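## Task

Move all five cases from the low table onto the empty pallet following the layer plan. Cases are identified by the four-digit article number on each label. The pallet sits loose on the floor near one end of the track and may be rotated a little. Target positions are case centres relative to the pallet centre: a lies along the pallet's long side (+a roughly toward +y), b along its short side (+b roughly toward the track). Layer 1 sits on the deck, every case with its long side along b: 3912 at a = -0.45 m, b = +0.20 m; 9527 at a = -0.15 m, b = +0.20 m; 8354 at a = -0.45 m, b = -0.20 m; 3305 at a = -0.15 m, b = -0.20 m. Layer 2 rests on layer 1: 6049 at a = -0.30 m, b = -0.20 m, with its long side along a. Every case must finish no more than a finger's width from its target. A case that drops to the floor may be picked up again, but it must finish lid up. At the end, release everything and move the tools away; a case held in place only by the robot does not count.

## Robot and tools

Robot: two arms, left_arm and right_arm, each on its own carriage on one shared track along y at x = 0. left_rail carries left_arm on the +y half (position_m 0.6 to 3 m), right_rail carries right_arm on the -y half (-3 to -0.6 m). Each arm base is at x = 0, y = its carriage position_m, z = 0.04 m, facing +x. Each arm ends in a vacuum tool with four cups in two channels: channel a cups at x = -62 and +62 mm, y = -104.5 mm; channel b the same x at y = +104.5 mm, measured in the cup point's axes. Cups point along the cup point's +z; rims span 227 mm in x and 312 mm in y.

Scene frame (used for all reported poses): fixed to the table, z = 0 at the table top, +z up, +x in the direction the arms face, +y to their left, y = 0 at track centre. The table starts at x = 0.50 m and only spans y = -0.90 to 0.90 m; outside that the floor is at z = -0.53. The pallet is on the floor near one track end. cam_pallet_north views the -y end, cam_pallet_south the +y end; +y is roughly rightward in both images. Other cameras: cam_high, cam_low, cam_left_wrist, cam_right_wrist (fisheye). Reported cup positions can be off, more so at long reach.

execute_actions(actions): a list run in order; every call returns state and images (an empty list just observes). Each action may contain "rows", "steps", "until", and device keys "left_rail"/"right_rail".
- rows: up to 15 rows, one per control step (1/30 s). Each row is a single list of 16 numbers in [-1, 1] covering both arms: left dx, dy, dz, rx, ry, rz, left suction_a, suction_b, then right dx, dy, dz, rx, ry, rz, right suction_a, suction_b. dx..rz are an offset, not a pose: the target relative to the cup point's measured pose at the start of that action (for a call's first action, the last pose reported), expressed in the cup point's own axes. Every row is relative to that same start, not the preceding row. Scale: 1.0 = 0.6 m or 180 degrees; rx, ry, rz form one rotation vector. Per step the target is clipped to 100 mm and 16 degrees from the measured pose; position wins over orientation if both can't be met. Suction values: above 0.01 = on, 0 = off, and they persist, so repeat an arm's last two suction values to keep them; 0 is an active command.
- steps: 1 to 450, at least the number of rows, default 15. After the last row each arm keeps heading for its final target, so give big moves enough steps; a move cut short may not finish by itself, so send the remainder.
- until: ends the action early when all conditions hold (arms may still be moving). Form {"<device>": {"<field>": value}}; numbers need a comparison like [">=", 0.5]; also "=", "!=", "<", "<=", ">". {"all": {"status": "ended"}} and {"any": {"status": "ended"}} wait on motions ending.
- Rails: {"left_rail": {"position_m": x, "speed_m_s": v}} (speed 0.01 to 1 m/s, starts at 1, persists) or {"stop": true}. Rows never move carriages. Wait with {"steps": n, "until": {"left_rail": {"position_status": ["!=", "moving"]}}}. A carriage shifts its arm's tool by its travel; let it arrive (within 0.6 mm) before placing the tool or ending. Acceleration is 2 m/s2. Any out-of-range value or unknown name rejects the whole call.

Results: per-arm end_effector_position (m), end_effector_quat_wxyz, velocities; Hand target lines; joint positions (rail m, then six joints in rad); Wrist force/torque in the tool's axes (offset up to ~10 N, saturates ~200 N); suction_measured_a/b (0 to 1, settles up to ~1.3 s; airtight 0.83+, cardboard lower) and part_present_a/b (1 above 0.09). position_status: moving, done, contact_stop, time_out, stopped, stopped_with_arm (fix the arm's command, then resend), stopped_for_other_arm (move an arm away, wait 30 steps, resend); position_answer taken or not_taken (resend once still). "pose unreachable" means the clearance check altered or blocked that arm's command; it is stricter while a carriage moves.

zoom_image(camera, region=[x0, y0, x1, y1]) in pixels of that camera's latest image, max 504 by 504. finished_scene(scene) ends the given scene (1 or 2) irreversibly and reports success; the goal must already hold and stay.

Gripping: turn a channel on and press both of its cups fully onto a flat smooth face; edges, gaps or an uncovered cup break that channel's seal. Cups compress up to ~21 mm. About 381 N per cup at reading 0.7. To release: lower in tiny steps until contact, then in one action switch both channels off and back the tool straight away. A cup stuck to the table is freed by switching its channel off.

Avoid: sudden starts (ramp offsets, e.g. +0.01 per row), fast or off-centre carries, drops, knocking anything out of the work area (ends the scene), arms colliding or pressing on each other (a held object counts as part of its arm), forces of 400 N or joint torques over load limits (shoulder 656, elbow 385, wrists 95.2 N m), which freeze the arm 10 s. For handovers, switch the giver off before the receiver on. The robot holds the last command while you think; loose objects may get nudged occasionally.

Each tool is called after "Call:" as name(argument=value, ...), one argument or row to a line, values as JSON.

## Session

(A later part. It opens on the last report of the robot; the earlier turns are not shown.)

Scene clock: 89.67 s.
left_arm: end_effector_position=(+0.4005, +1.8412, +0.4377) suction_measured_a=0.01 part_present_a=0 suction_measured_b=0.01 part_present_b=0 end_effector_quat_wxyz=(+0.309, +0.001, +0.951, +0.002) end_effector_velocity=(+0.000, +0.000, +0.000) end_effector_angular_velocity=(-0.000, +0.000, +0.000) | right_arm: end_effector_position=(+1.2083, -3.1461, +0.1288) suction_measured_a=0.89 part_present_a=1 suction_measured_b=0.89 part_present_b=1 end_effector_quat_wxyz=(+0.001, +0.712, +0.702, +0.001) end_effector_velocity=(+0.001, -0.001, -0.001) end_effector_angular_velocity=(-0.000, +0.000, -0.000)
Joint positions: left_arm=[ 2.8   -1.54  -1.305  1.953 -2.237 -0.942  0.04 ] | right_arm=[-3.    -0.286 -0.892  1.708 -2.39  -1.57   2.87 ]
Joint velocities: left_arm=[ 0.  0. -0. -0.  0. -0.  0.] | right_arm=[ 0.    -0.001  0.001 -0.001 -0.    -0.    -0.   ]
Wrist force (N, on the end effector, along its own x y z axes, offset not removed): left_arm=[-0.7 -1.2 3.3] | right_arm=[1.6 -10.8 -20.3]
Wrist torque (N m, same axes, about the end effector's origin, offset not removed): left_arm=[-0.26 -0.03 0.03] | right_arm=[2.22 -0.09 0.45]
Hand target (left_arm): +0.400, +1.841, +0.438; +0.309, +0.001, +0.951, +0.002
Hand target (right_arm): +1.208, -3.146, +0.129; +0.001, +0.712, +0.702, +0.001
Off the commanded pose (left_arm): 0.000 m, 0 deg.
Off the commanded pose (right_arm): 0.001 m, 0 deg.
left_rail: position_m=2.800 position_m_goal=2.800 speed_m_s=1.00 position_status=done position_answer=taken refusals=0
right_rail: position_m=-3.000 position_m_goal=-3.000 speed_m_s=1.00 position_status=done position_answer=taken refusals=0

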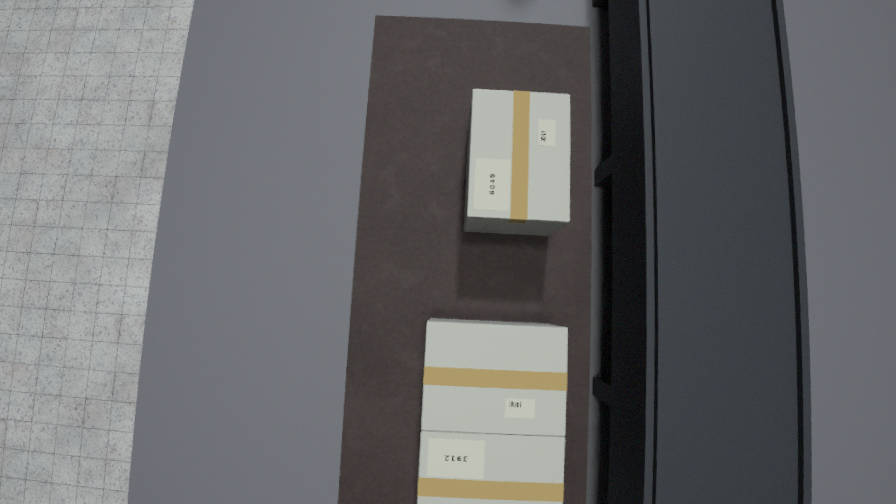

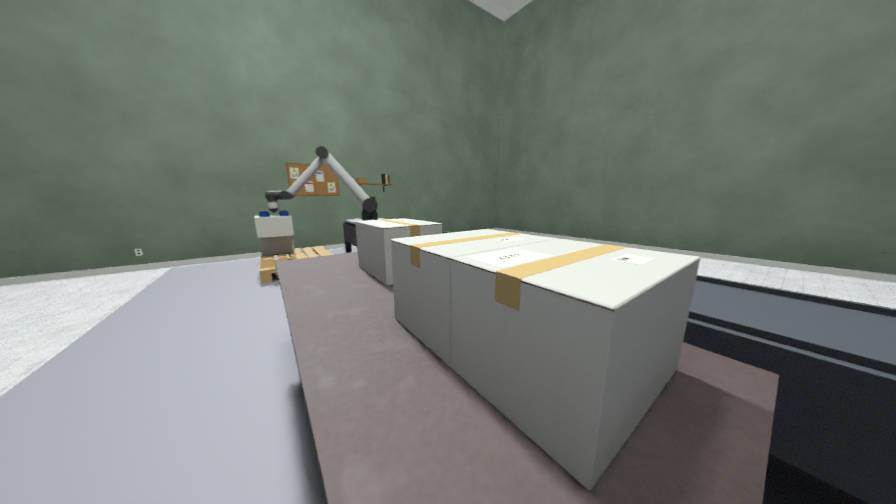

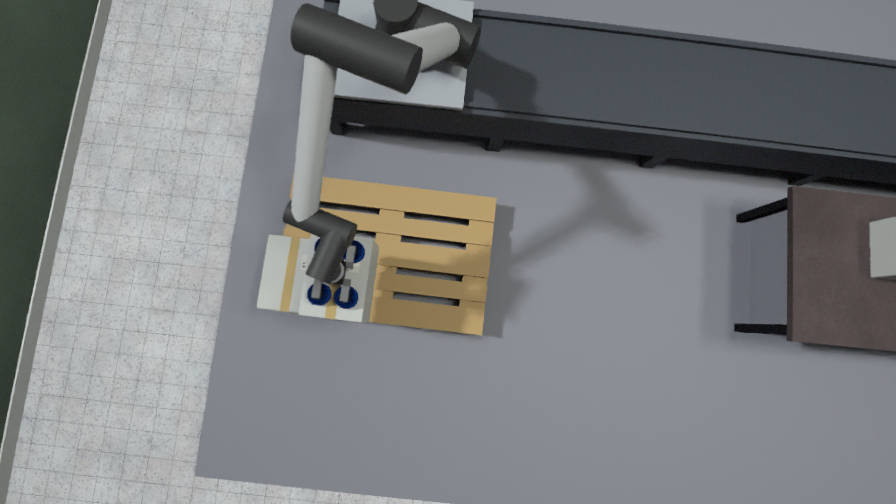

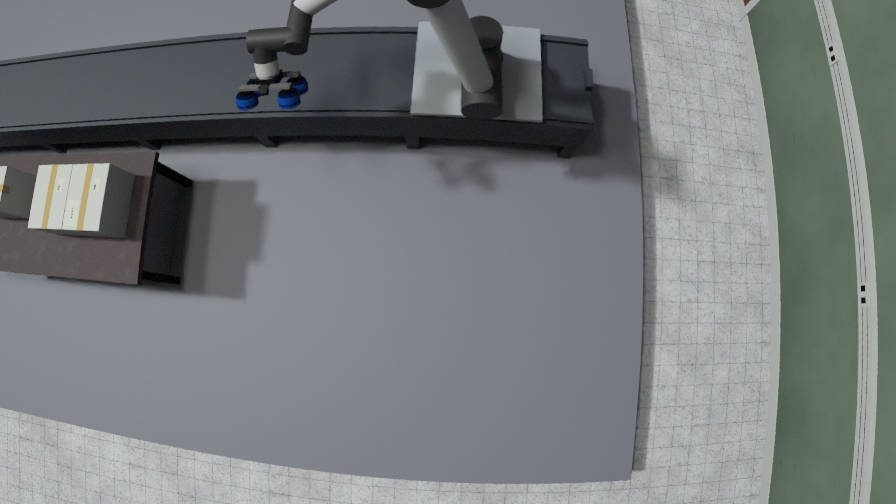

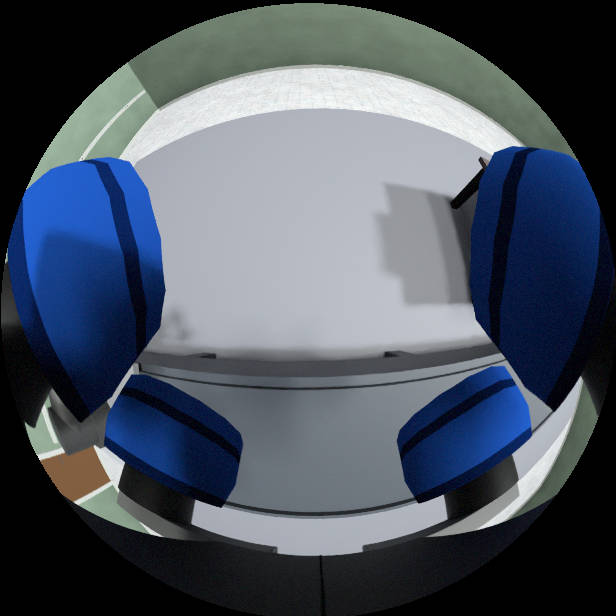

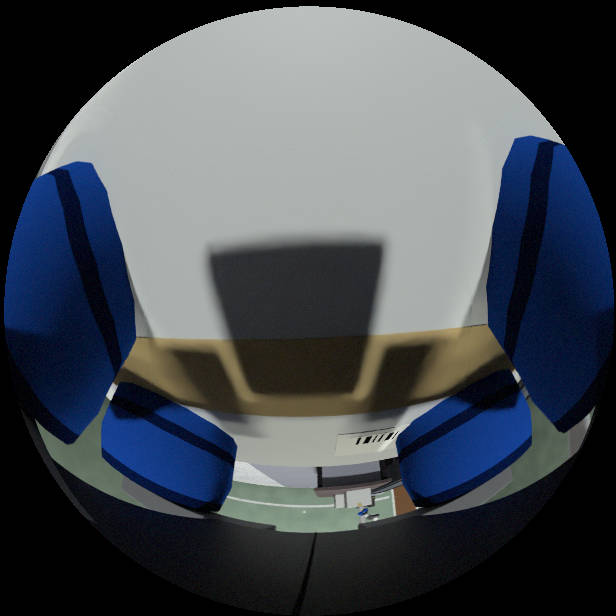

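Call:
execute_actions(
  actions=[
    {"rows":[[0,0,0,0,0,0,0,0,0,0,0.4747,0,0,0,1,1]],"steps":42},
    {"rows":[[0,0,0,0,0,0,0,0,0,0,-0.006,0,0,0,0,0]],"steps":12},
    {"rows":[[0,0,0,0,0,0,0,0,0,0,-0.12,0,0,-0.005,0,0]],"steps":18},
    {"rows":[[0,0,0,0,0,0,0,0,0.755,-0.705,-0.68,0,0,-0.5,0,0]],"steps":95,"right_rail":{"position_m":-0.6}},
  ],
)

Scene clock: 103.17 s.
left_arm: end_effector_position=(+0.4005, +1.8412, +0.4377) suction_measured_a=0.01 part_present_a=0 suction_measured_b=0.01 part_present_b=0 end_effector_quat_wxyz=(+0.309, +0.001, +0.951, +0.002) end_effector_velocity=(+0.000, +0.000, -0.000) end_effector_angular_velocity=(-0.000, +0.000, +0.000) | right_arm: end_effector_position=(+0.7849, -0.2924, +0.3255) suction_measured_a=0.00 part_present_a=0 suction_measured_b=0.00 part_present_b=0 end_effector_quat_wxyz=(+0.001, -0.001, +1.000, +0.000) end_effector_velocity=(+0.000, -0.000, +0.000) end_effector_angular_velocity=(-0.000, +0.000, -0.000)
Joint positions: left_arm=[ 2.8   -1.54  -1.305  1.953 -2.237 -0.942  0.04 ] | right_arm=[-0.6    0.133 -1.406  2.188 -2.355 -1.571  1.702]
Joint velocities: left_arm=[ 0.  0. -0.  0. -0. -0. -0.] | right_arm=[ 0. -0. -0. -0.  0. -0.  0.]
Wrist force (N, on the end effector, along its own x y z axes, offset not removed): left_arm=[0.9 1.9 3.4] | right_arm=[9.1 -9.7 6.5]
Wrist torque (N m, same axes, about the end effector's origin, offset not removed): left_arm=[0.15 -0.37 0.08] | right_arm=[-2.00 -2.06 0.29]
Hand target (left_arm): +0.400, +1.841, +0.438; +0.309, +0.001, +0.951, +0.002
Hand target (right_arm): +0.785, -0.292, +0.325; +0.001, -0.001, +1.000, +0.000
Off the commanded pose (left_arm): 0.000 m, 0 deg.
Off the commanded pose (right_arm): 0.002 m, 0 deg.
left_rail: position_m=2.800 position_m_goal=2.800 speed_m_s=1.00 position_status=done position_answer=taken refusals=0
right_rail: position_m=-0.600 position_m_goal=-0.600 speed_m_s=1.00 position_status=done position_answer=taken refusals=0

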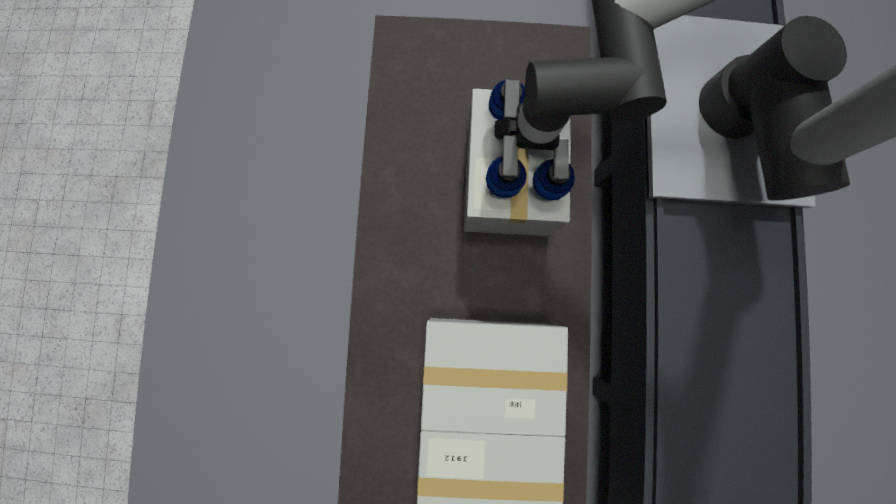

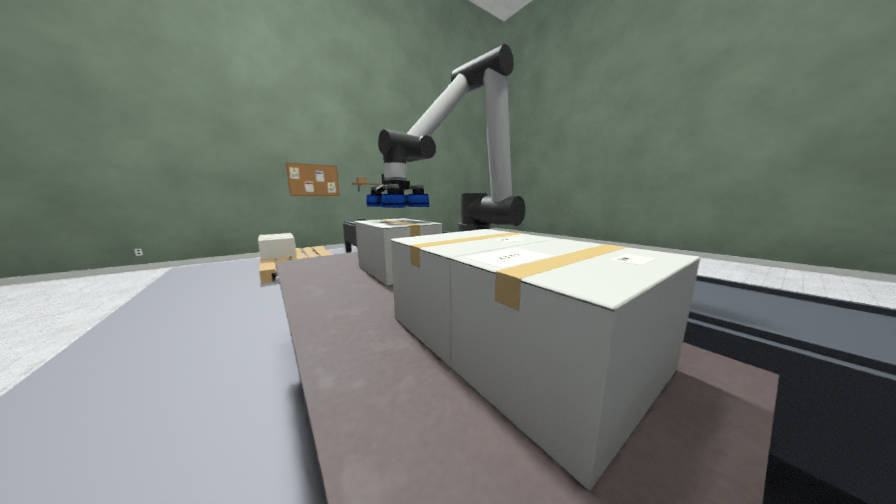

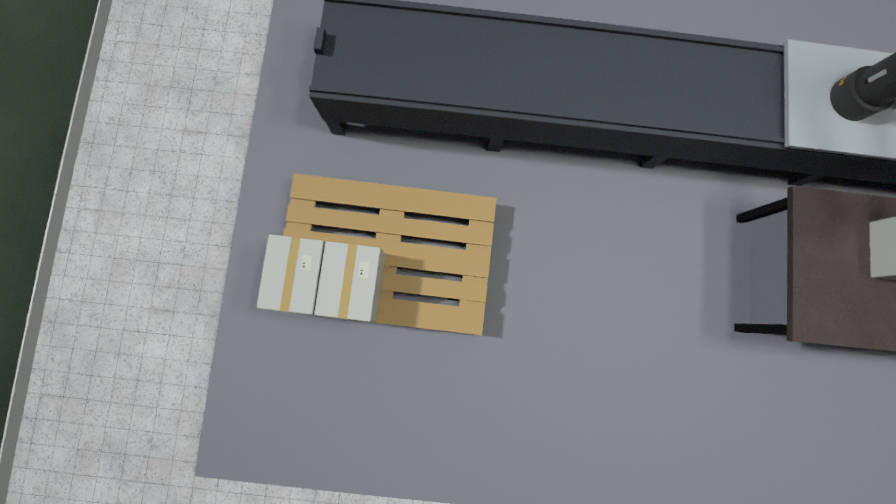

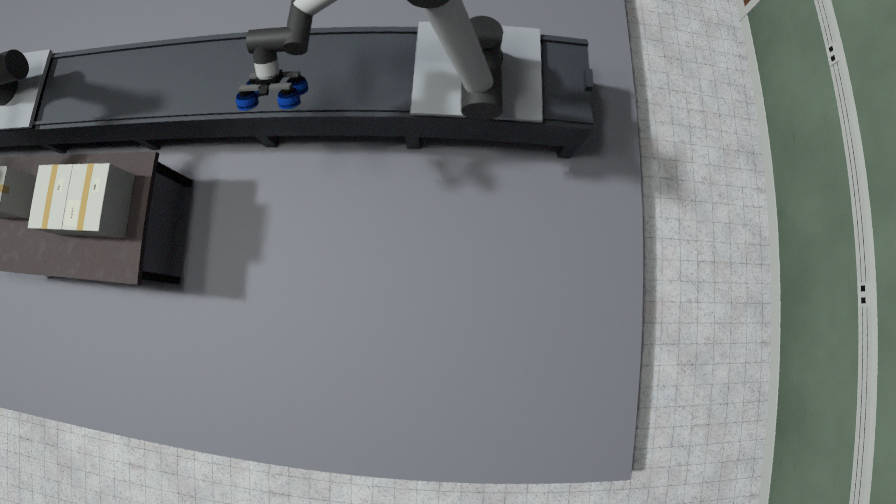

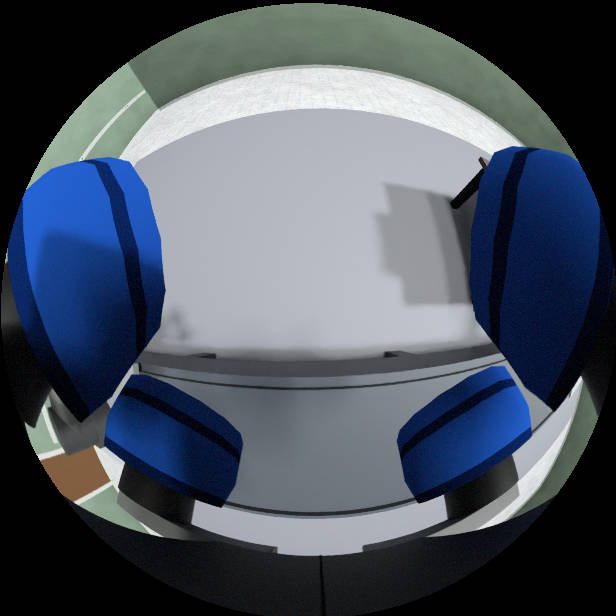

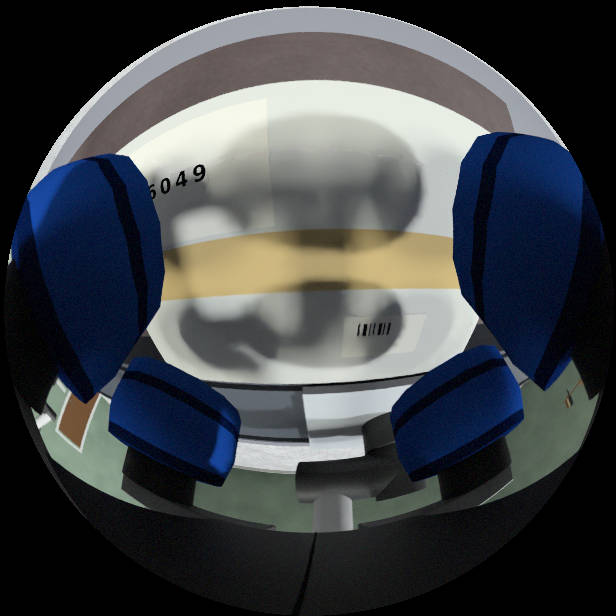

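Call:
execute_actions(
  actions=[
    {"rows":[[0,0,0,0,0,0,0,0,0,0,0.149,0,0,0,1,1]],"steps":42},
    {"rows":[[0,0,0,0,0,0,0,0,0,-0.02,-0.06,0,0,0,1,1]],"steps":15},
    {"steps":30,"right_rail":{"position_m":-3}},
    {"rows":[[0,0,0,0,0,0,0,0,-0.7135,-0.995,0.25,0,0,0.005,1,1]],"steps":72},
    {"rows":[[0,0,0,0,0,0,0,0,0,0,0.038,0,0,0,1,1]],"steps":18},
  ],
)

Scene clock: 113.30 s.
left_arm: end_effector_position=(+0.4005, +1.8412, +0.4377) suction_measured_a=0.01 part_present_a=0 suction_measured_b=0.01 part_present_b=0 end_effector_quat_wxyz=(+0.309, +0.001, +0.951, +0.002) end_effector_velocity=(+0.000, +0.000, +0.000) end_effector_angular_velocity=(-0.000, +0.000, -0.000) | right_arm: end_effector_position=(+1.2136, -3.3019, +0.1011) suction_measured_a=0.89 part_present_a=1 suction_measured_b=0.89 part_present_b=1 end_effector_quat_wxyz=(+0.002, +0.007, +1.000, -0.000) end_effector_velocity=(-0.000, +0.000, -0.002) end_effector_angular_velocity=(-0.000, -0.000, +0.000)
Joint positions: left_arm=[ 2.8   -1.54  -1.305  1.953 -2.237 -0.942  0.04 ] | right_arm=[-3.    -0.405 -0.842  1.657 -2.389 -1.57   1.18 ]
Joint velocities: left_arm=[ 0.  0. -0. -0.  0. -0.  0.] | right_arm=[ 0.     0.     0.002  0.    -0.002  0.    -0.   ]
Wrist force (N, on the end effector, along its own x y z axes, offset not removed): left_arm=[4.7 0.5 3.9] | right_arm=[0.8 -7.9 -48.8]
Wrist torque (N m, same axes, about the end effector's origin, offset not removed): left_arm=[-0.05 -0.81 -0.09] | right_arm=[-0.36 0.19 0.61]
Hand target (left_arm): +0.400, +1.841, +0.438; +0.309, +0.001, +0.951, +0.002
Hand target (right_arm): +1.214, -3.302, +0.101; +0.002, +0.007, +1.000, -0.000
Off the commanded pose (left_arm): 0.000 m, 0 deg.
Off the commanded pose (right_arm): 0.000 m, 0 deg.
left_rail: position_m=2.800 position_m_goal=2.800 speed_m_s=1.00 position_status=done position_answer=taken refusals=0
right_rail: position_m=-3.000 position_m_goal=-3.000 speed_m_s=1.00 position_status=done position_answer=taken refusals=0

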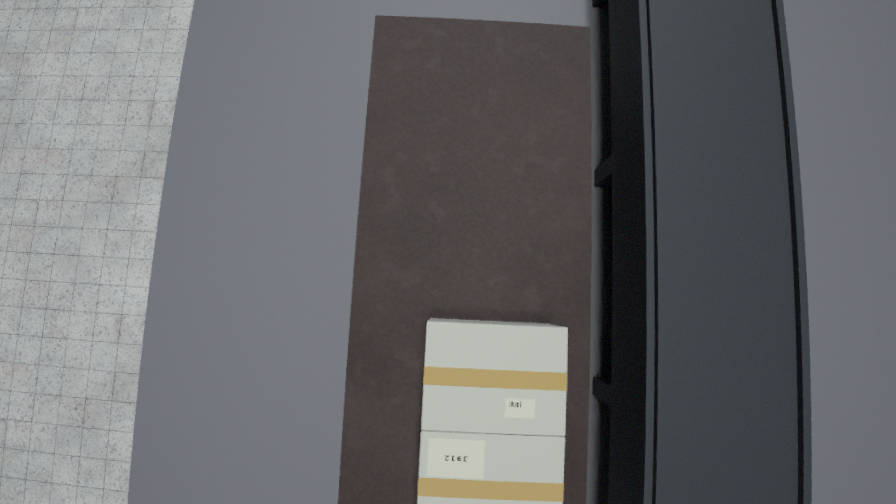

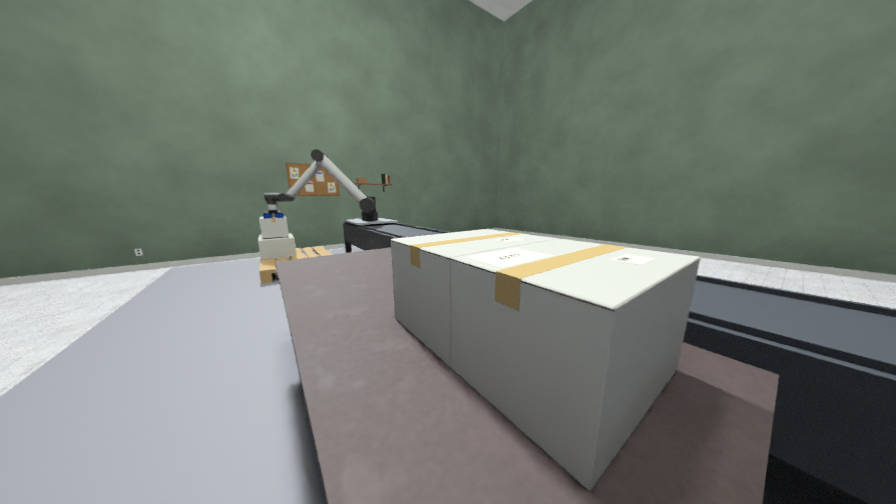

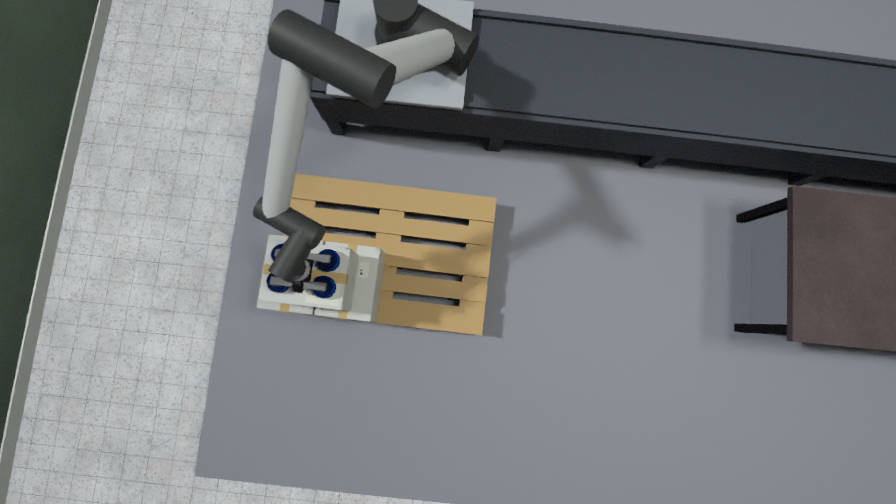

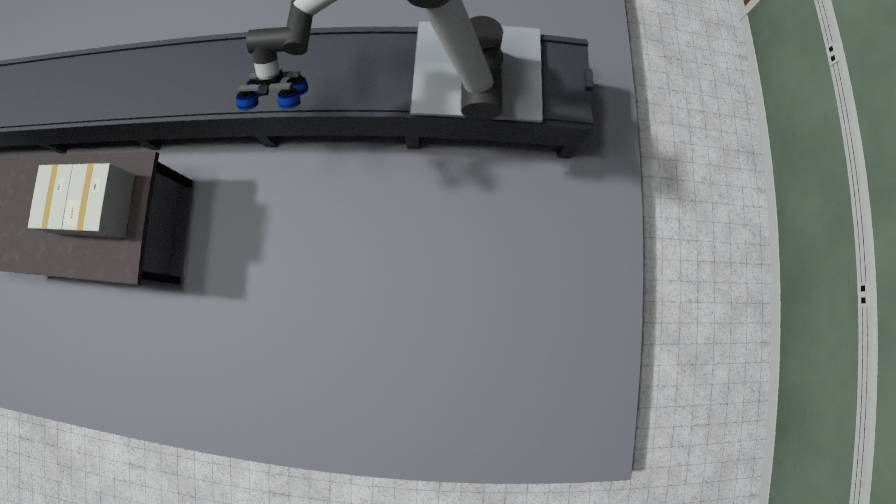

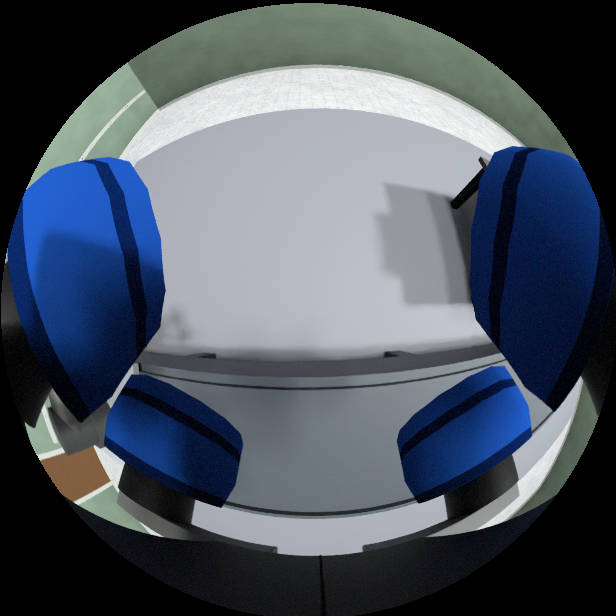

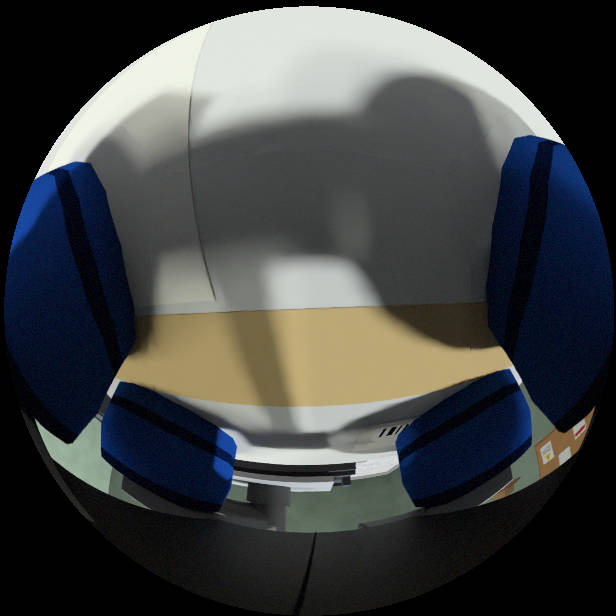

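Expected contact ≈0.091.

Call:
execute_actions(
  actions=[
    {"rows":[[0,0,0,0,0,0,0,0,0,0,0.0145,0,0,0,1,1]],"steps":15},
  ],
)

Call:
execute_actions(
  actions=[
    {"rows":[[0,0,0,0,0,0,0,0,0,0,-0.005,0,0,0,0,0]],"steps":12},
    {"rows":[[0,0,0,0,0,0,0,0,0,0,-0.12,0,-0.001,-0.005,0,0]],"steps":18},
    {"rows":[[0,0,0,0,0,0,0,0,0.643,1,-0.25,0,0,0.5,0,0]],"steps":62,"right_rail":{"position_m":-0.6}},
    {"rows":[[0,0,0,0,0,0,0,0,1,0,0,0,0,0,0,0]],"steps":52},
  ],
)

Scene clock: 118.20 s.
left_arm: end_effector_position=(+0.4005, +1.8412, +0.4377) suction_measured_a=0.01 part_present_a=0 suction_measured_b=0.01 part_present_b=0 end_effector_quat_wxyz=(+0.309, +0.001, +0.951, +0.002) end_effector_velocity=(-0.000, +0.000, +0.000) end_effector_angular_velocity=(-0.000, -0.000, -0.000) | right_arm: end_effector_position=(+1.2137, -3.3019, +0.0926) suction_measured_a=0.89 part_present_a=1 suction_measured_b=0.89 part_present_b=1 end_effector_quat_wxyz=(+0.002, +0.007, +1.000, -0.000) end_effector_velocity=(+0.000, -0.000, -0.002) end_effector_angular_velocity=(-0.000, -0.000, +0.000)
Joint positions: left_arm=[ 2.8   -1.54  -1.305  1.953 -2.237 -0.942  0.04 ] | right_arm=[-3.    -0.405 -0.834  1.658 -2.398 -1.57   1.18 ]
Joint velocities: left_arm=[ 0. -0. -0.  0. -0.  0. -0.] | right_arm=[ 0.     0.     0.002  0.    -0.002 -0.     0.   ]
Wrist force (N, on the end effector, along its own x y z axes, offset not removed): left_arm=[-2.2 -0.5 2.8] | right_arm=[2.0 -12.9 -49.1]
Wrist torque (N m, same axes, about the end effector's origin, offset not removed): left_arm=[-0.26 0.19 0.01] | right_arm=[-1.18 -0.23 0.35]
Hand target (left_arm): +0.400, +1.841, +0.438; +0.309, +0.001, +0.951, +0.002
Hand target (right_arm): +1.214, -3.302, +0.092; +0.002, +0.007, +1.000, -0.000
Off the commanded pose (left_arm): 0.000 m, 0 deg.
Off the commanded pose (right_arm): 0.000 m, 0 deg.
left_rail: position_m=2.800 position_m_goal=2.800 speed_m_s=1.00 position_status=done position_answer=taken refusals=0
right_rail: position_m=-3.000 position_m_goal=-3.000 speed_m_s=1.00 position_status=done position_answer=taken refusals=0

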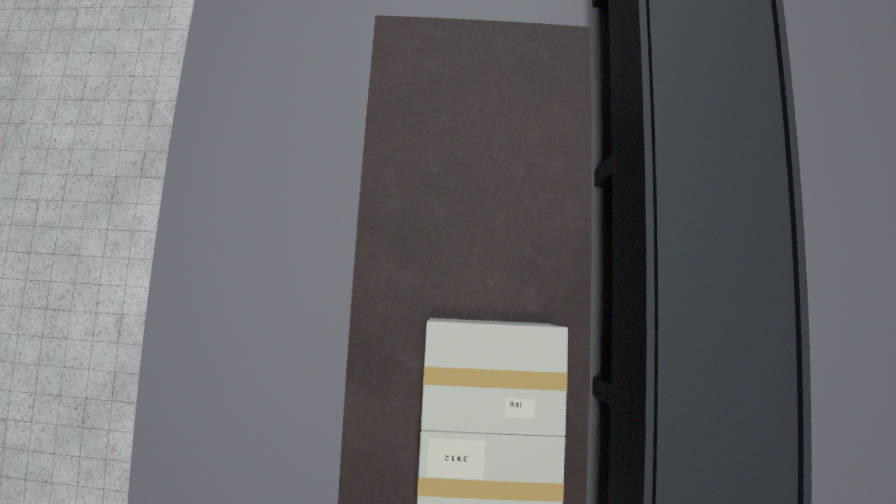

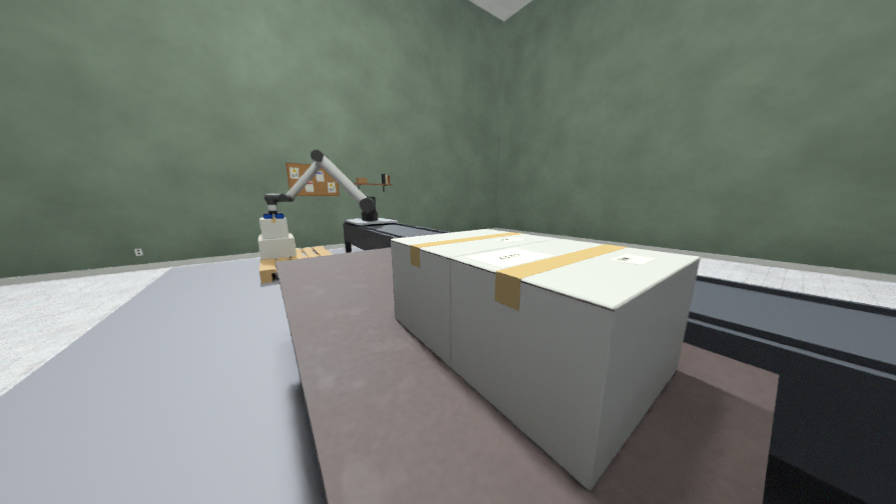

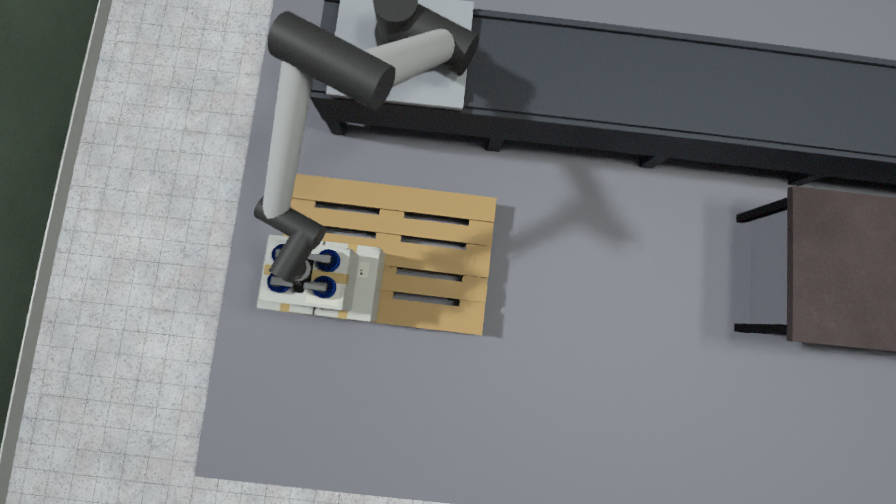

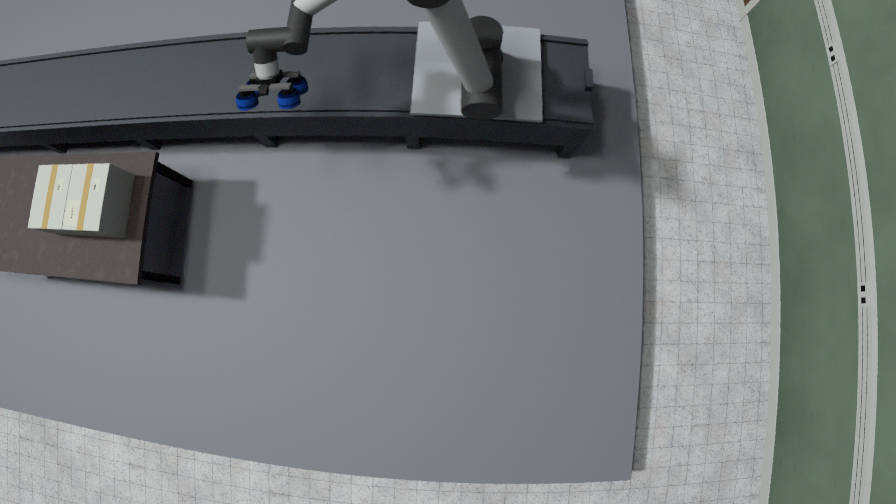

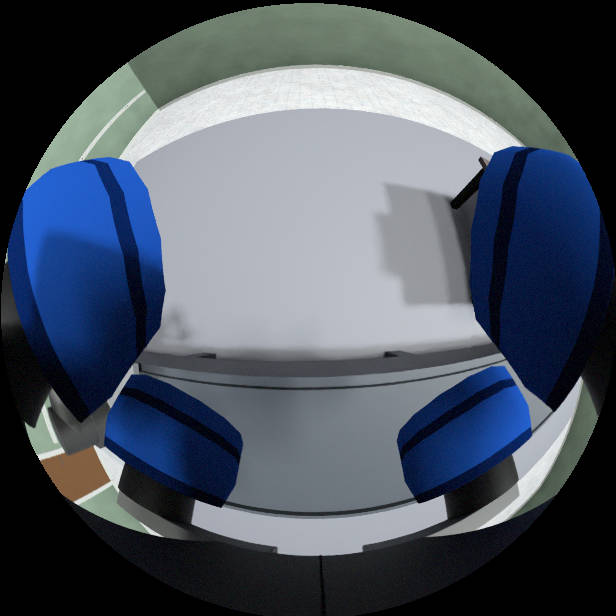

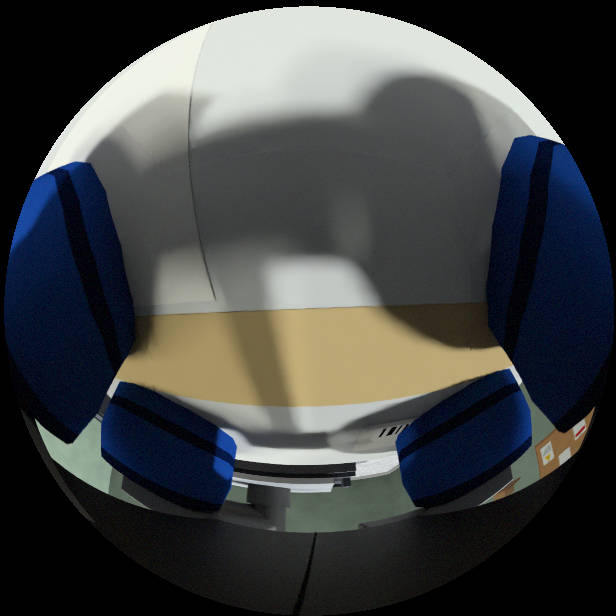

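Scene clock: 123.00 s.
left_arm: end_effector_position=(+0.4005, +1.8412, +0.4377) suction_measured_a=0.01 part_present_a=0 suction_measured_b=0.01 part_present_b=0 end_effector_quat_wxyz=(+0.309, +0.001, +0.951, +0.002) end_effector_velocity=(+0.000, +0.000, -0.000) end_effector_angular_velocity=(+0.000, +0.000, +0.000) | right_arm: end_effector_position=(+0.8258, +0.2975, +0.3128) suction_measured_a=0.00 part_present_a=0 suction_measured_b=0.00 part_present_b=0 end_effector_quat_wxyz=(+0.002, +0.706, +0.708, +0.002) end_effector_velocity=(+0.003, +0.008, -0.000) end_effector_angular_velocity=(-0.001, +0.001, -0.001)
Joint positions: left_arm=[ 2.8   -1.54  -1.305  1.953 -2.237 -0.942  0.04 ] | right_arm=[-0.6    0.662 -1.03   1.636 -2.182 -1.574  3.802]
Joint velocities: left_arm=[ 0.  0.  0.  0.  0. -0. -0.] | right_arm=[ 0.     0.004  0.008 -0.014  0.007 -0.     0.005]
Wrist force (N, on the end effector, along its own x y z axes, offset not removed): left_arm=[-2.8 -0.3 0.3] | right_arm=[-0.6 -11.1 -4.4]
Wrist torque (N m, same axes, about the end effector's origin, offset not removed): left_arm=[-0.10 0.29 0.13] | right_arm=[-2.05 -0.63 0.37]
Hand target (left_arm): +0.400, +1.841, +0.438; +0.309, +0.001, +0.951, +0.002
Hand target (right_arm): +0.826, +0.299, +0.313; +0.002, +0.706, +0.708, +0.002
Off the commanded pose (left_arm): 0.000 m, 0 deg.
Off the commanded pose (right_arm): 0.001 m, 0 deg.
left_rail: position_m=2.800 position_m_goal=2.800 speed_m_s=1.00 position_status=done position_answer=taken refusals=0
right_rail: position_m=-0.600 position_m_goal=-0.600 speed_m_s=1.00 position_status=done position_answer=taken refusals=0

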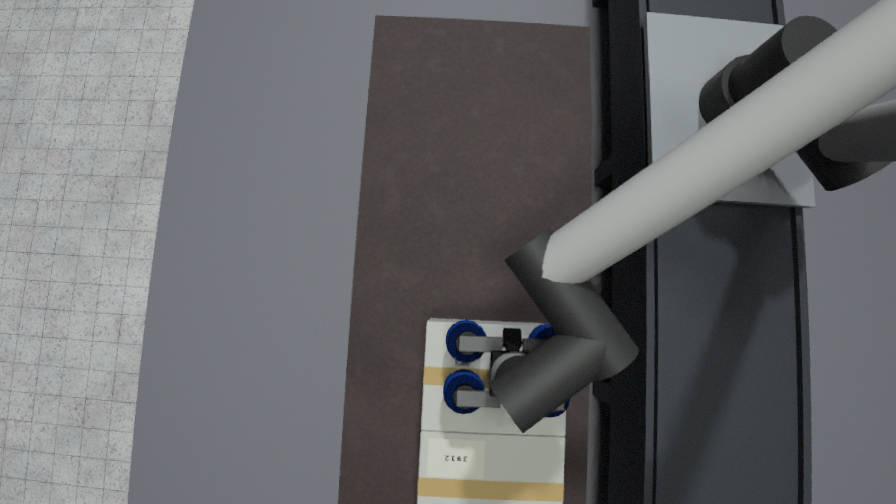

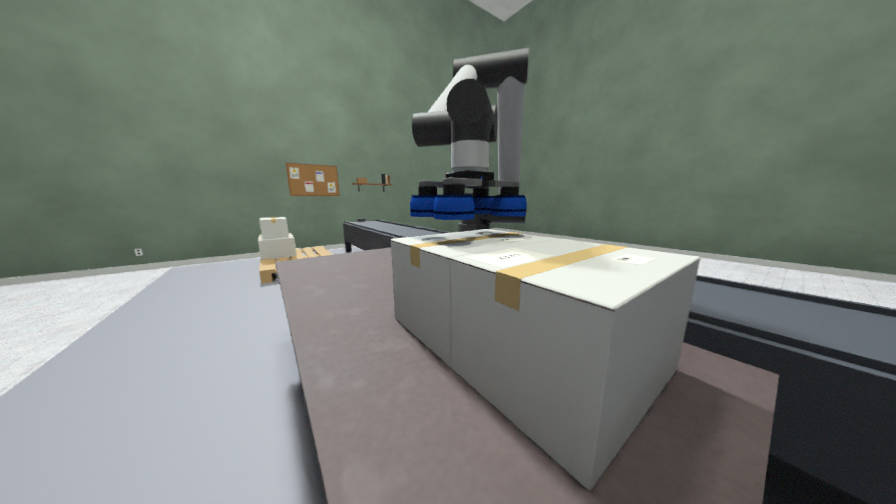

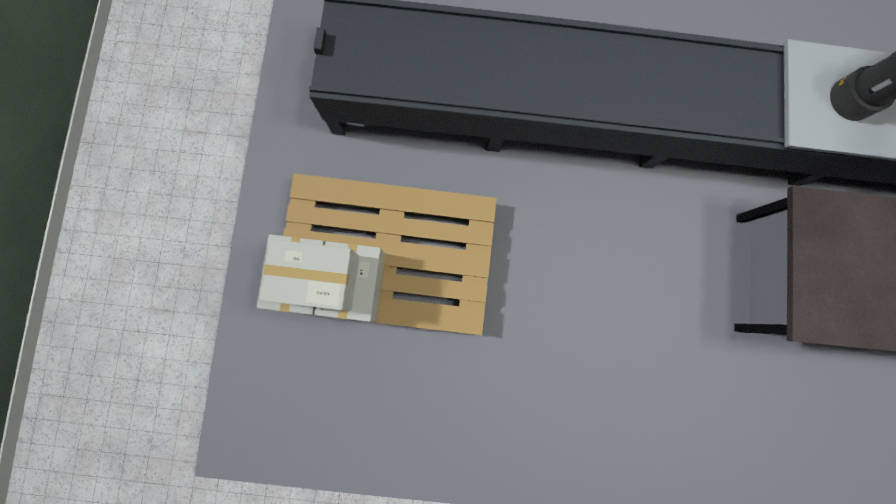

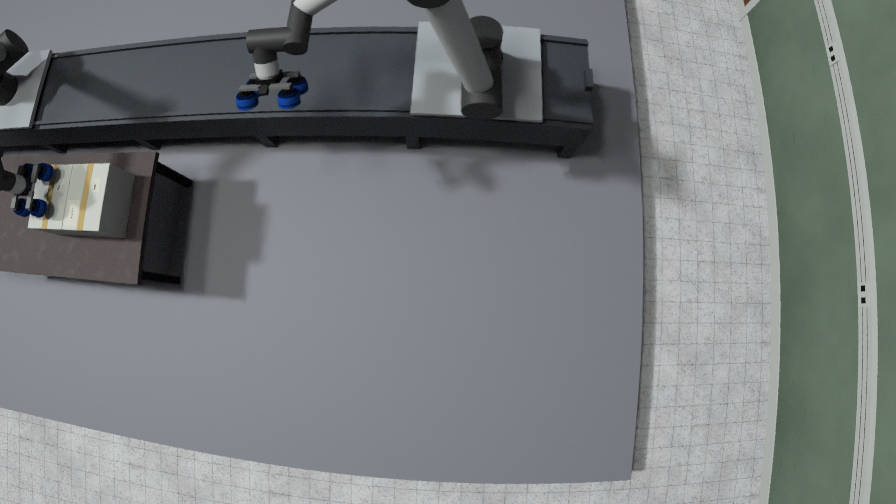

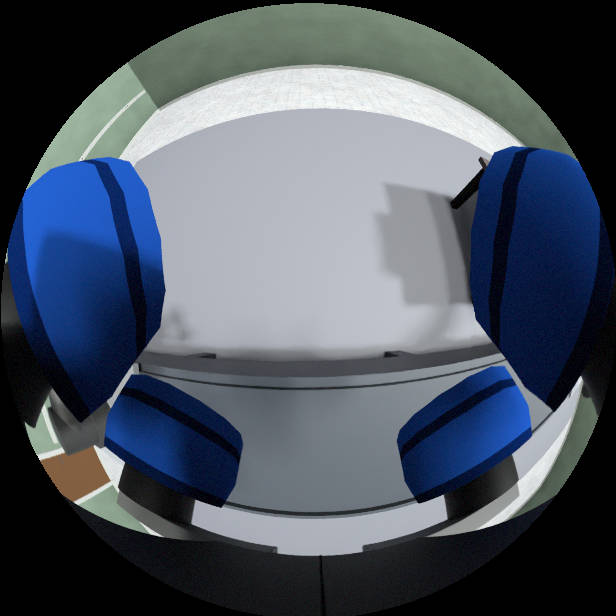

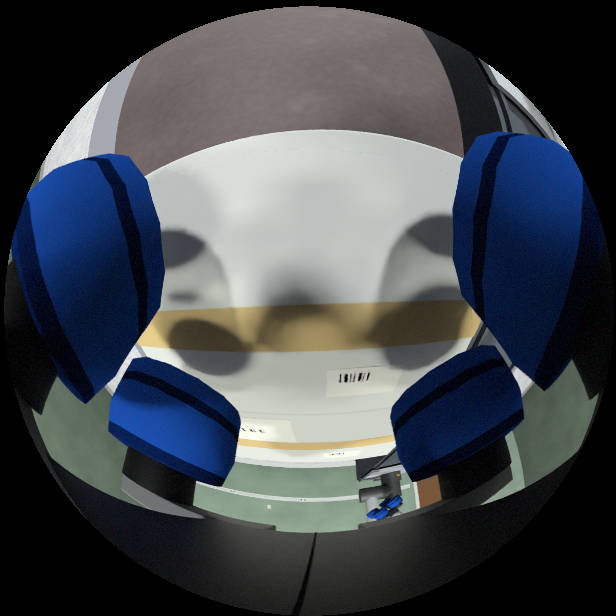

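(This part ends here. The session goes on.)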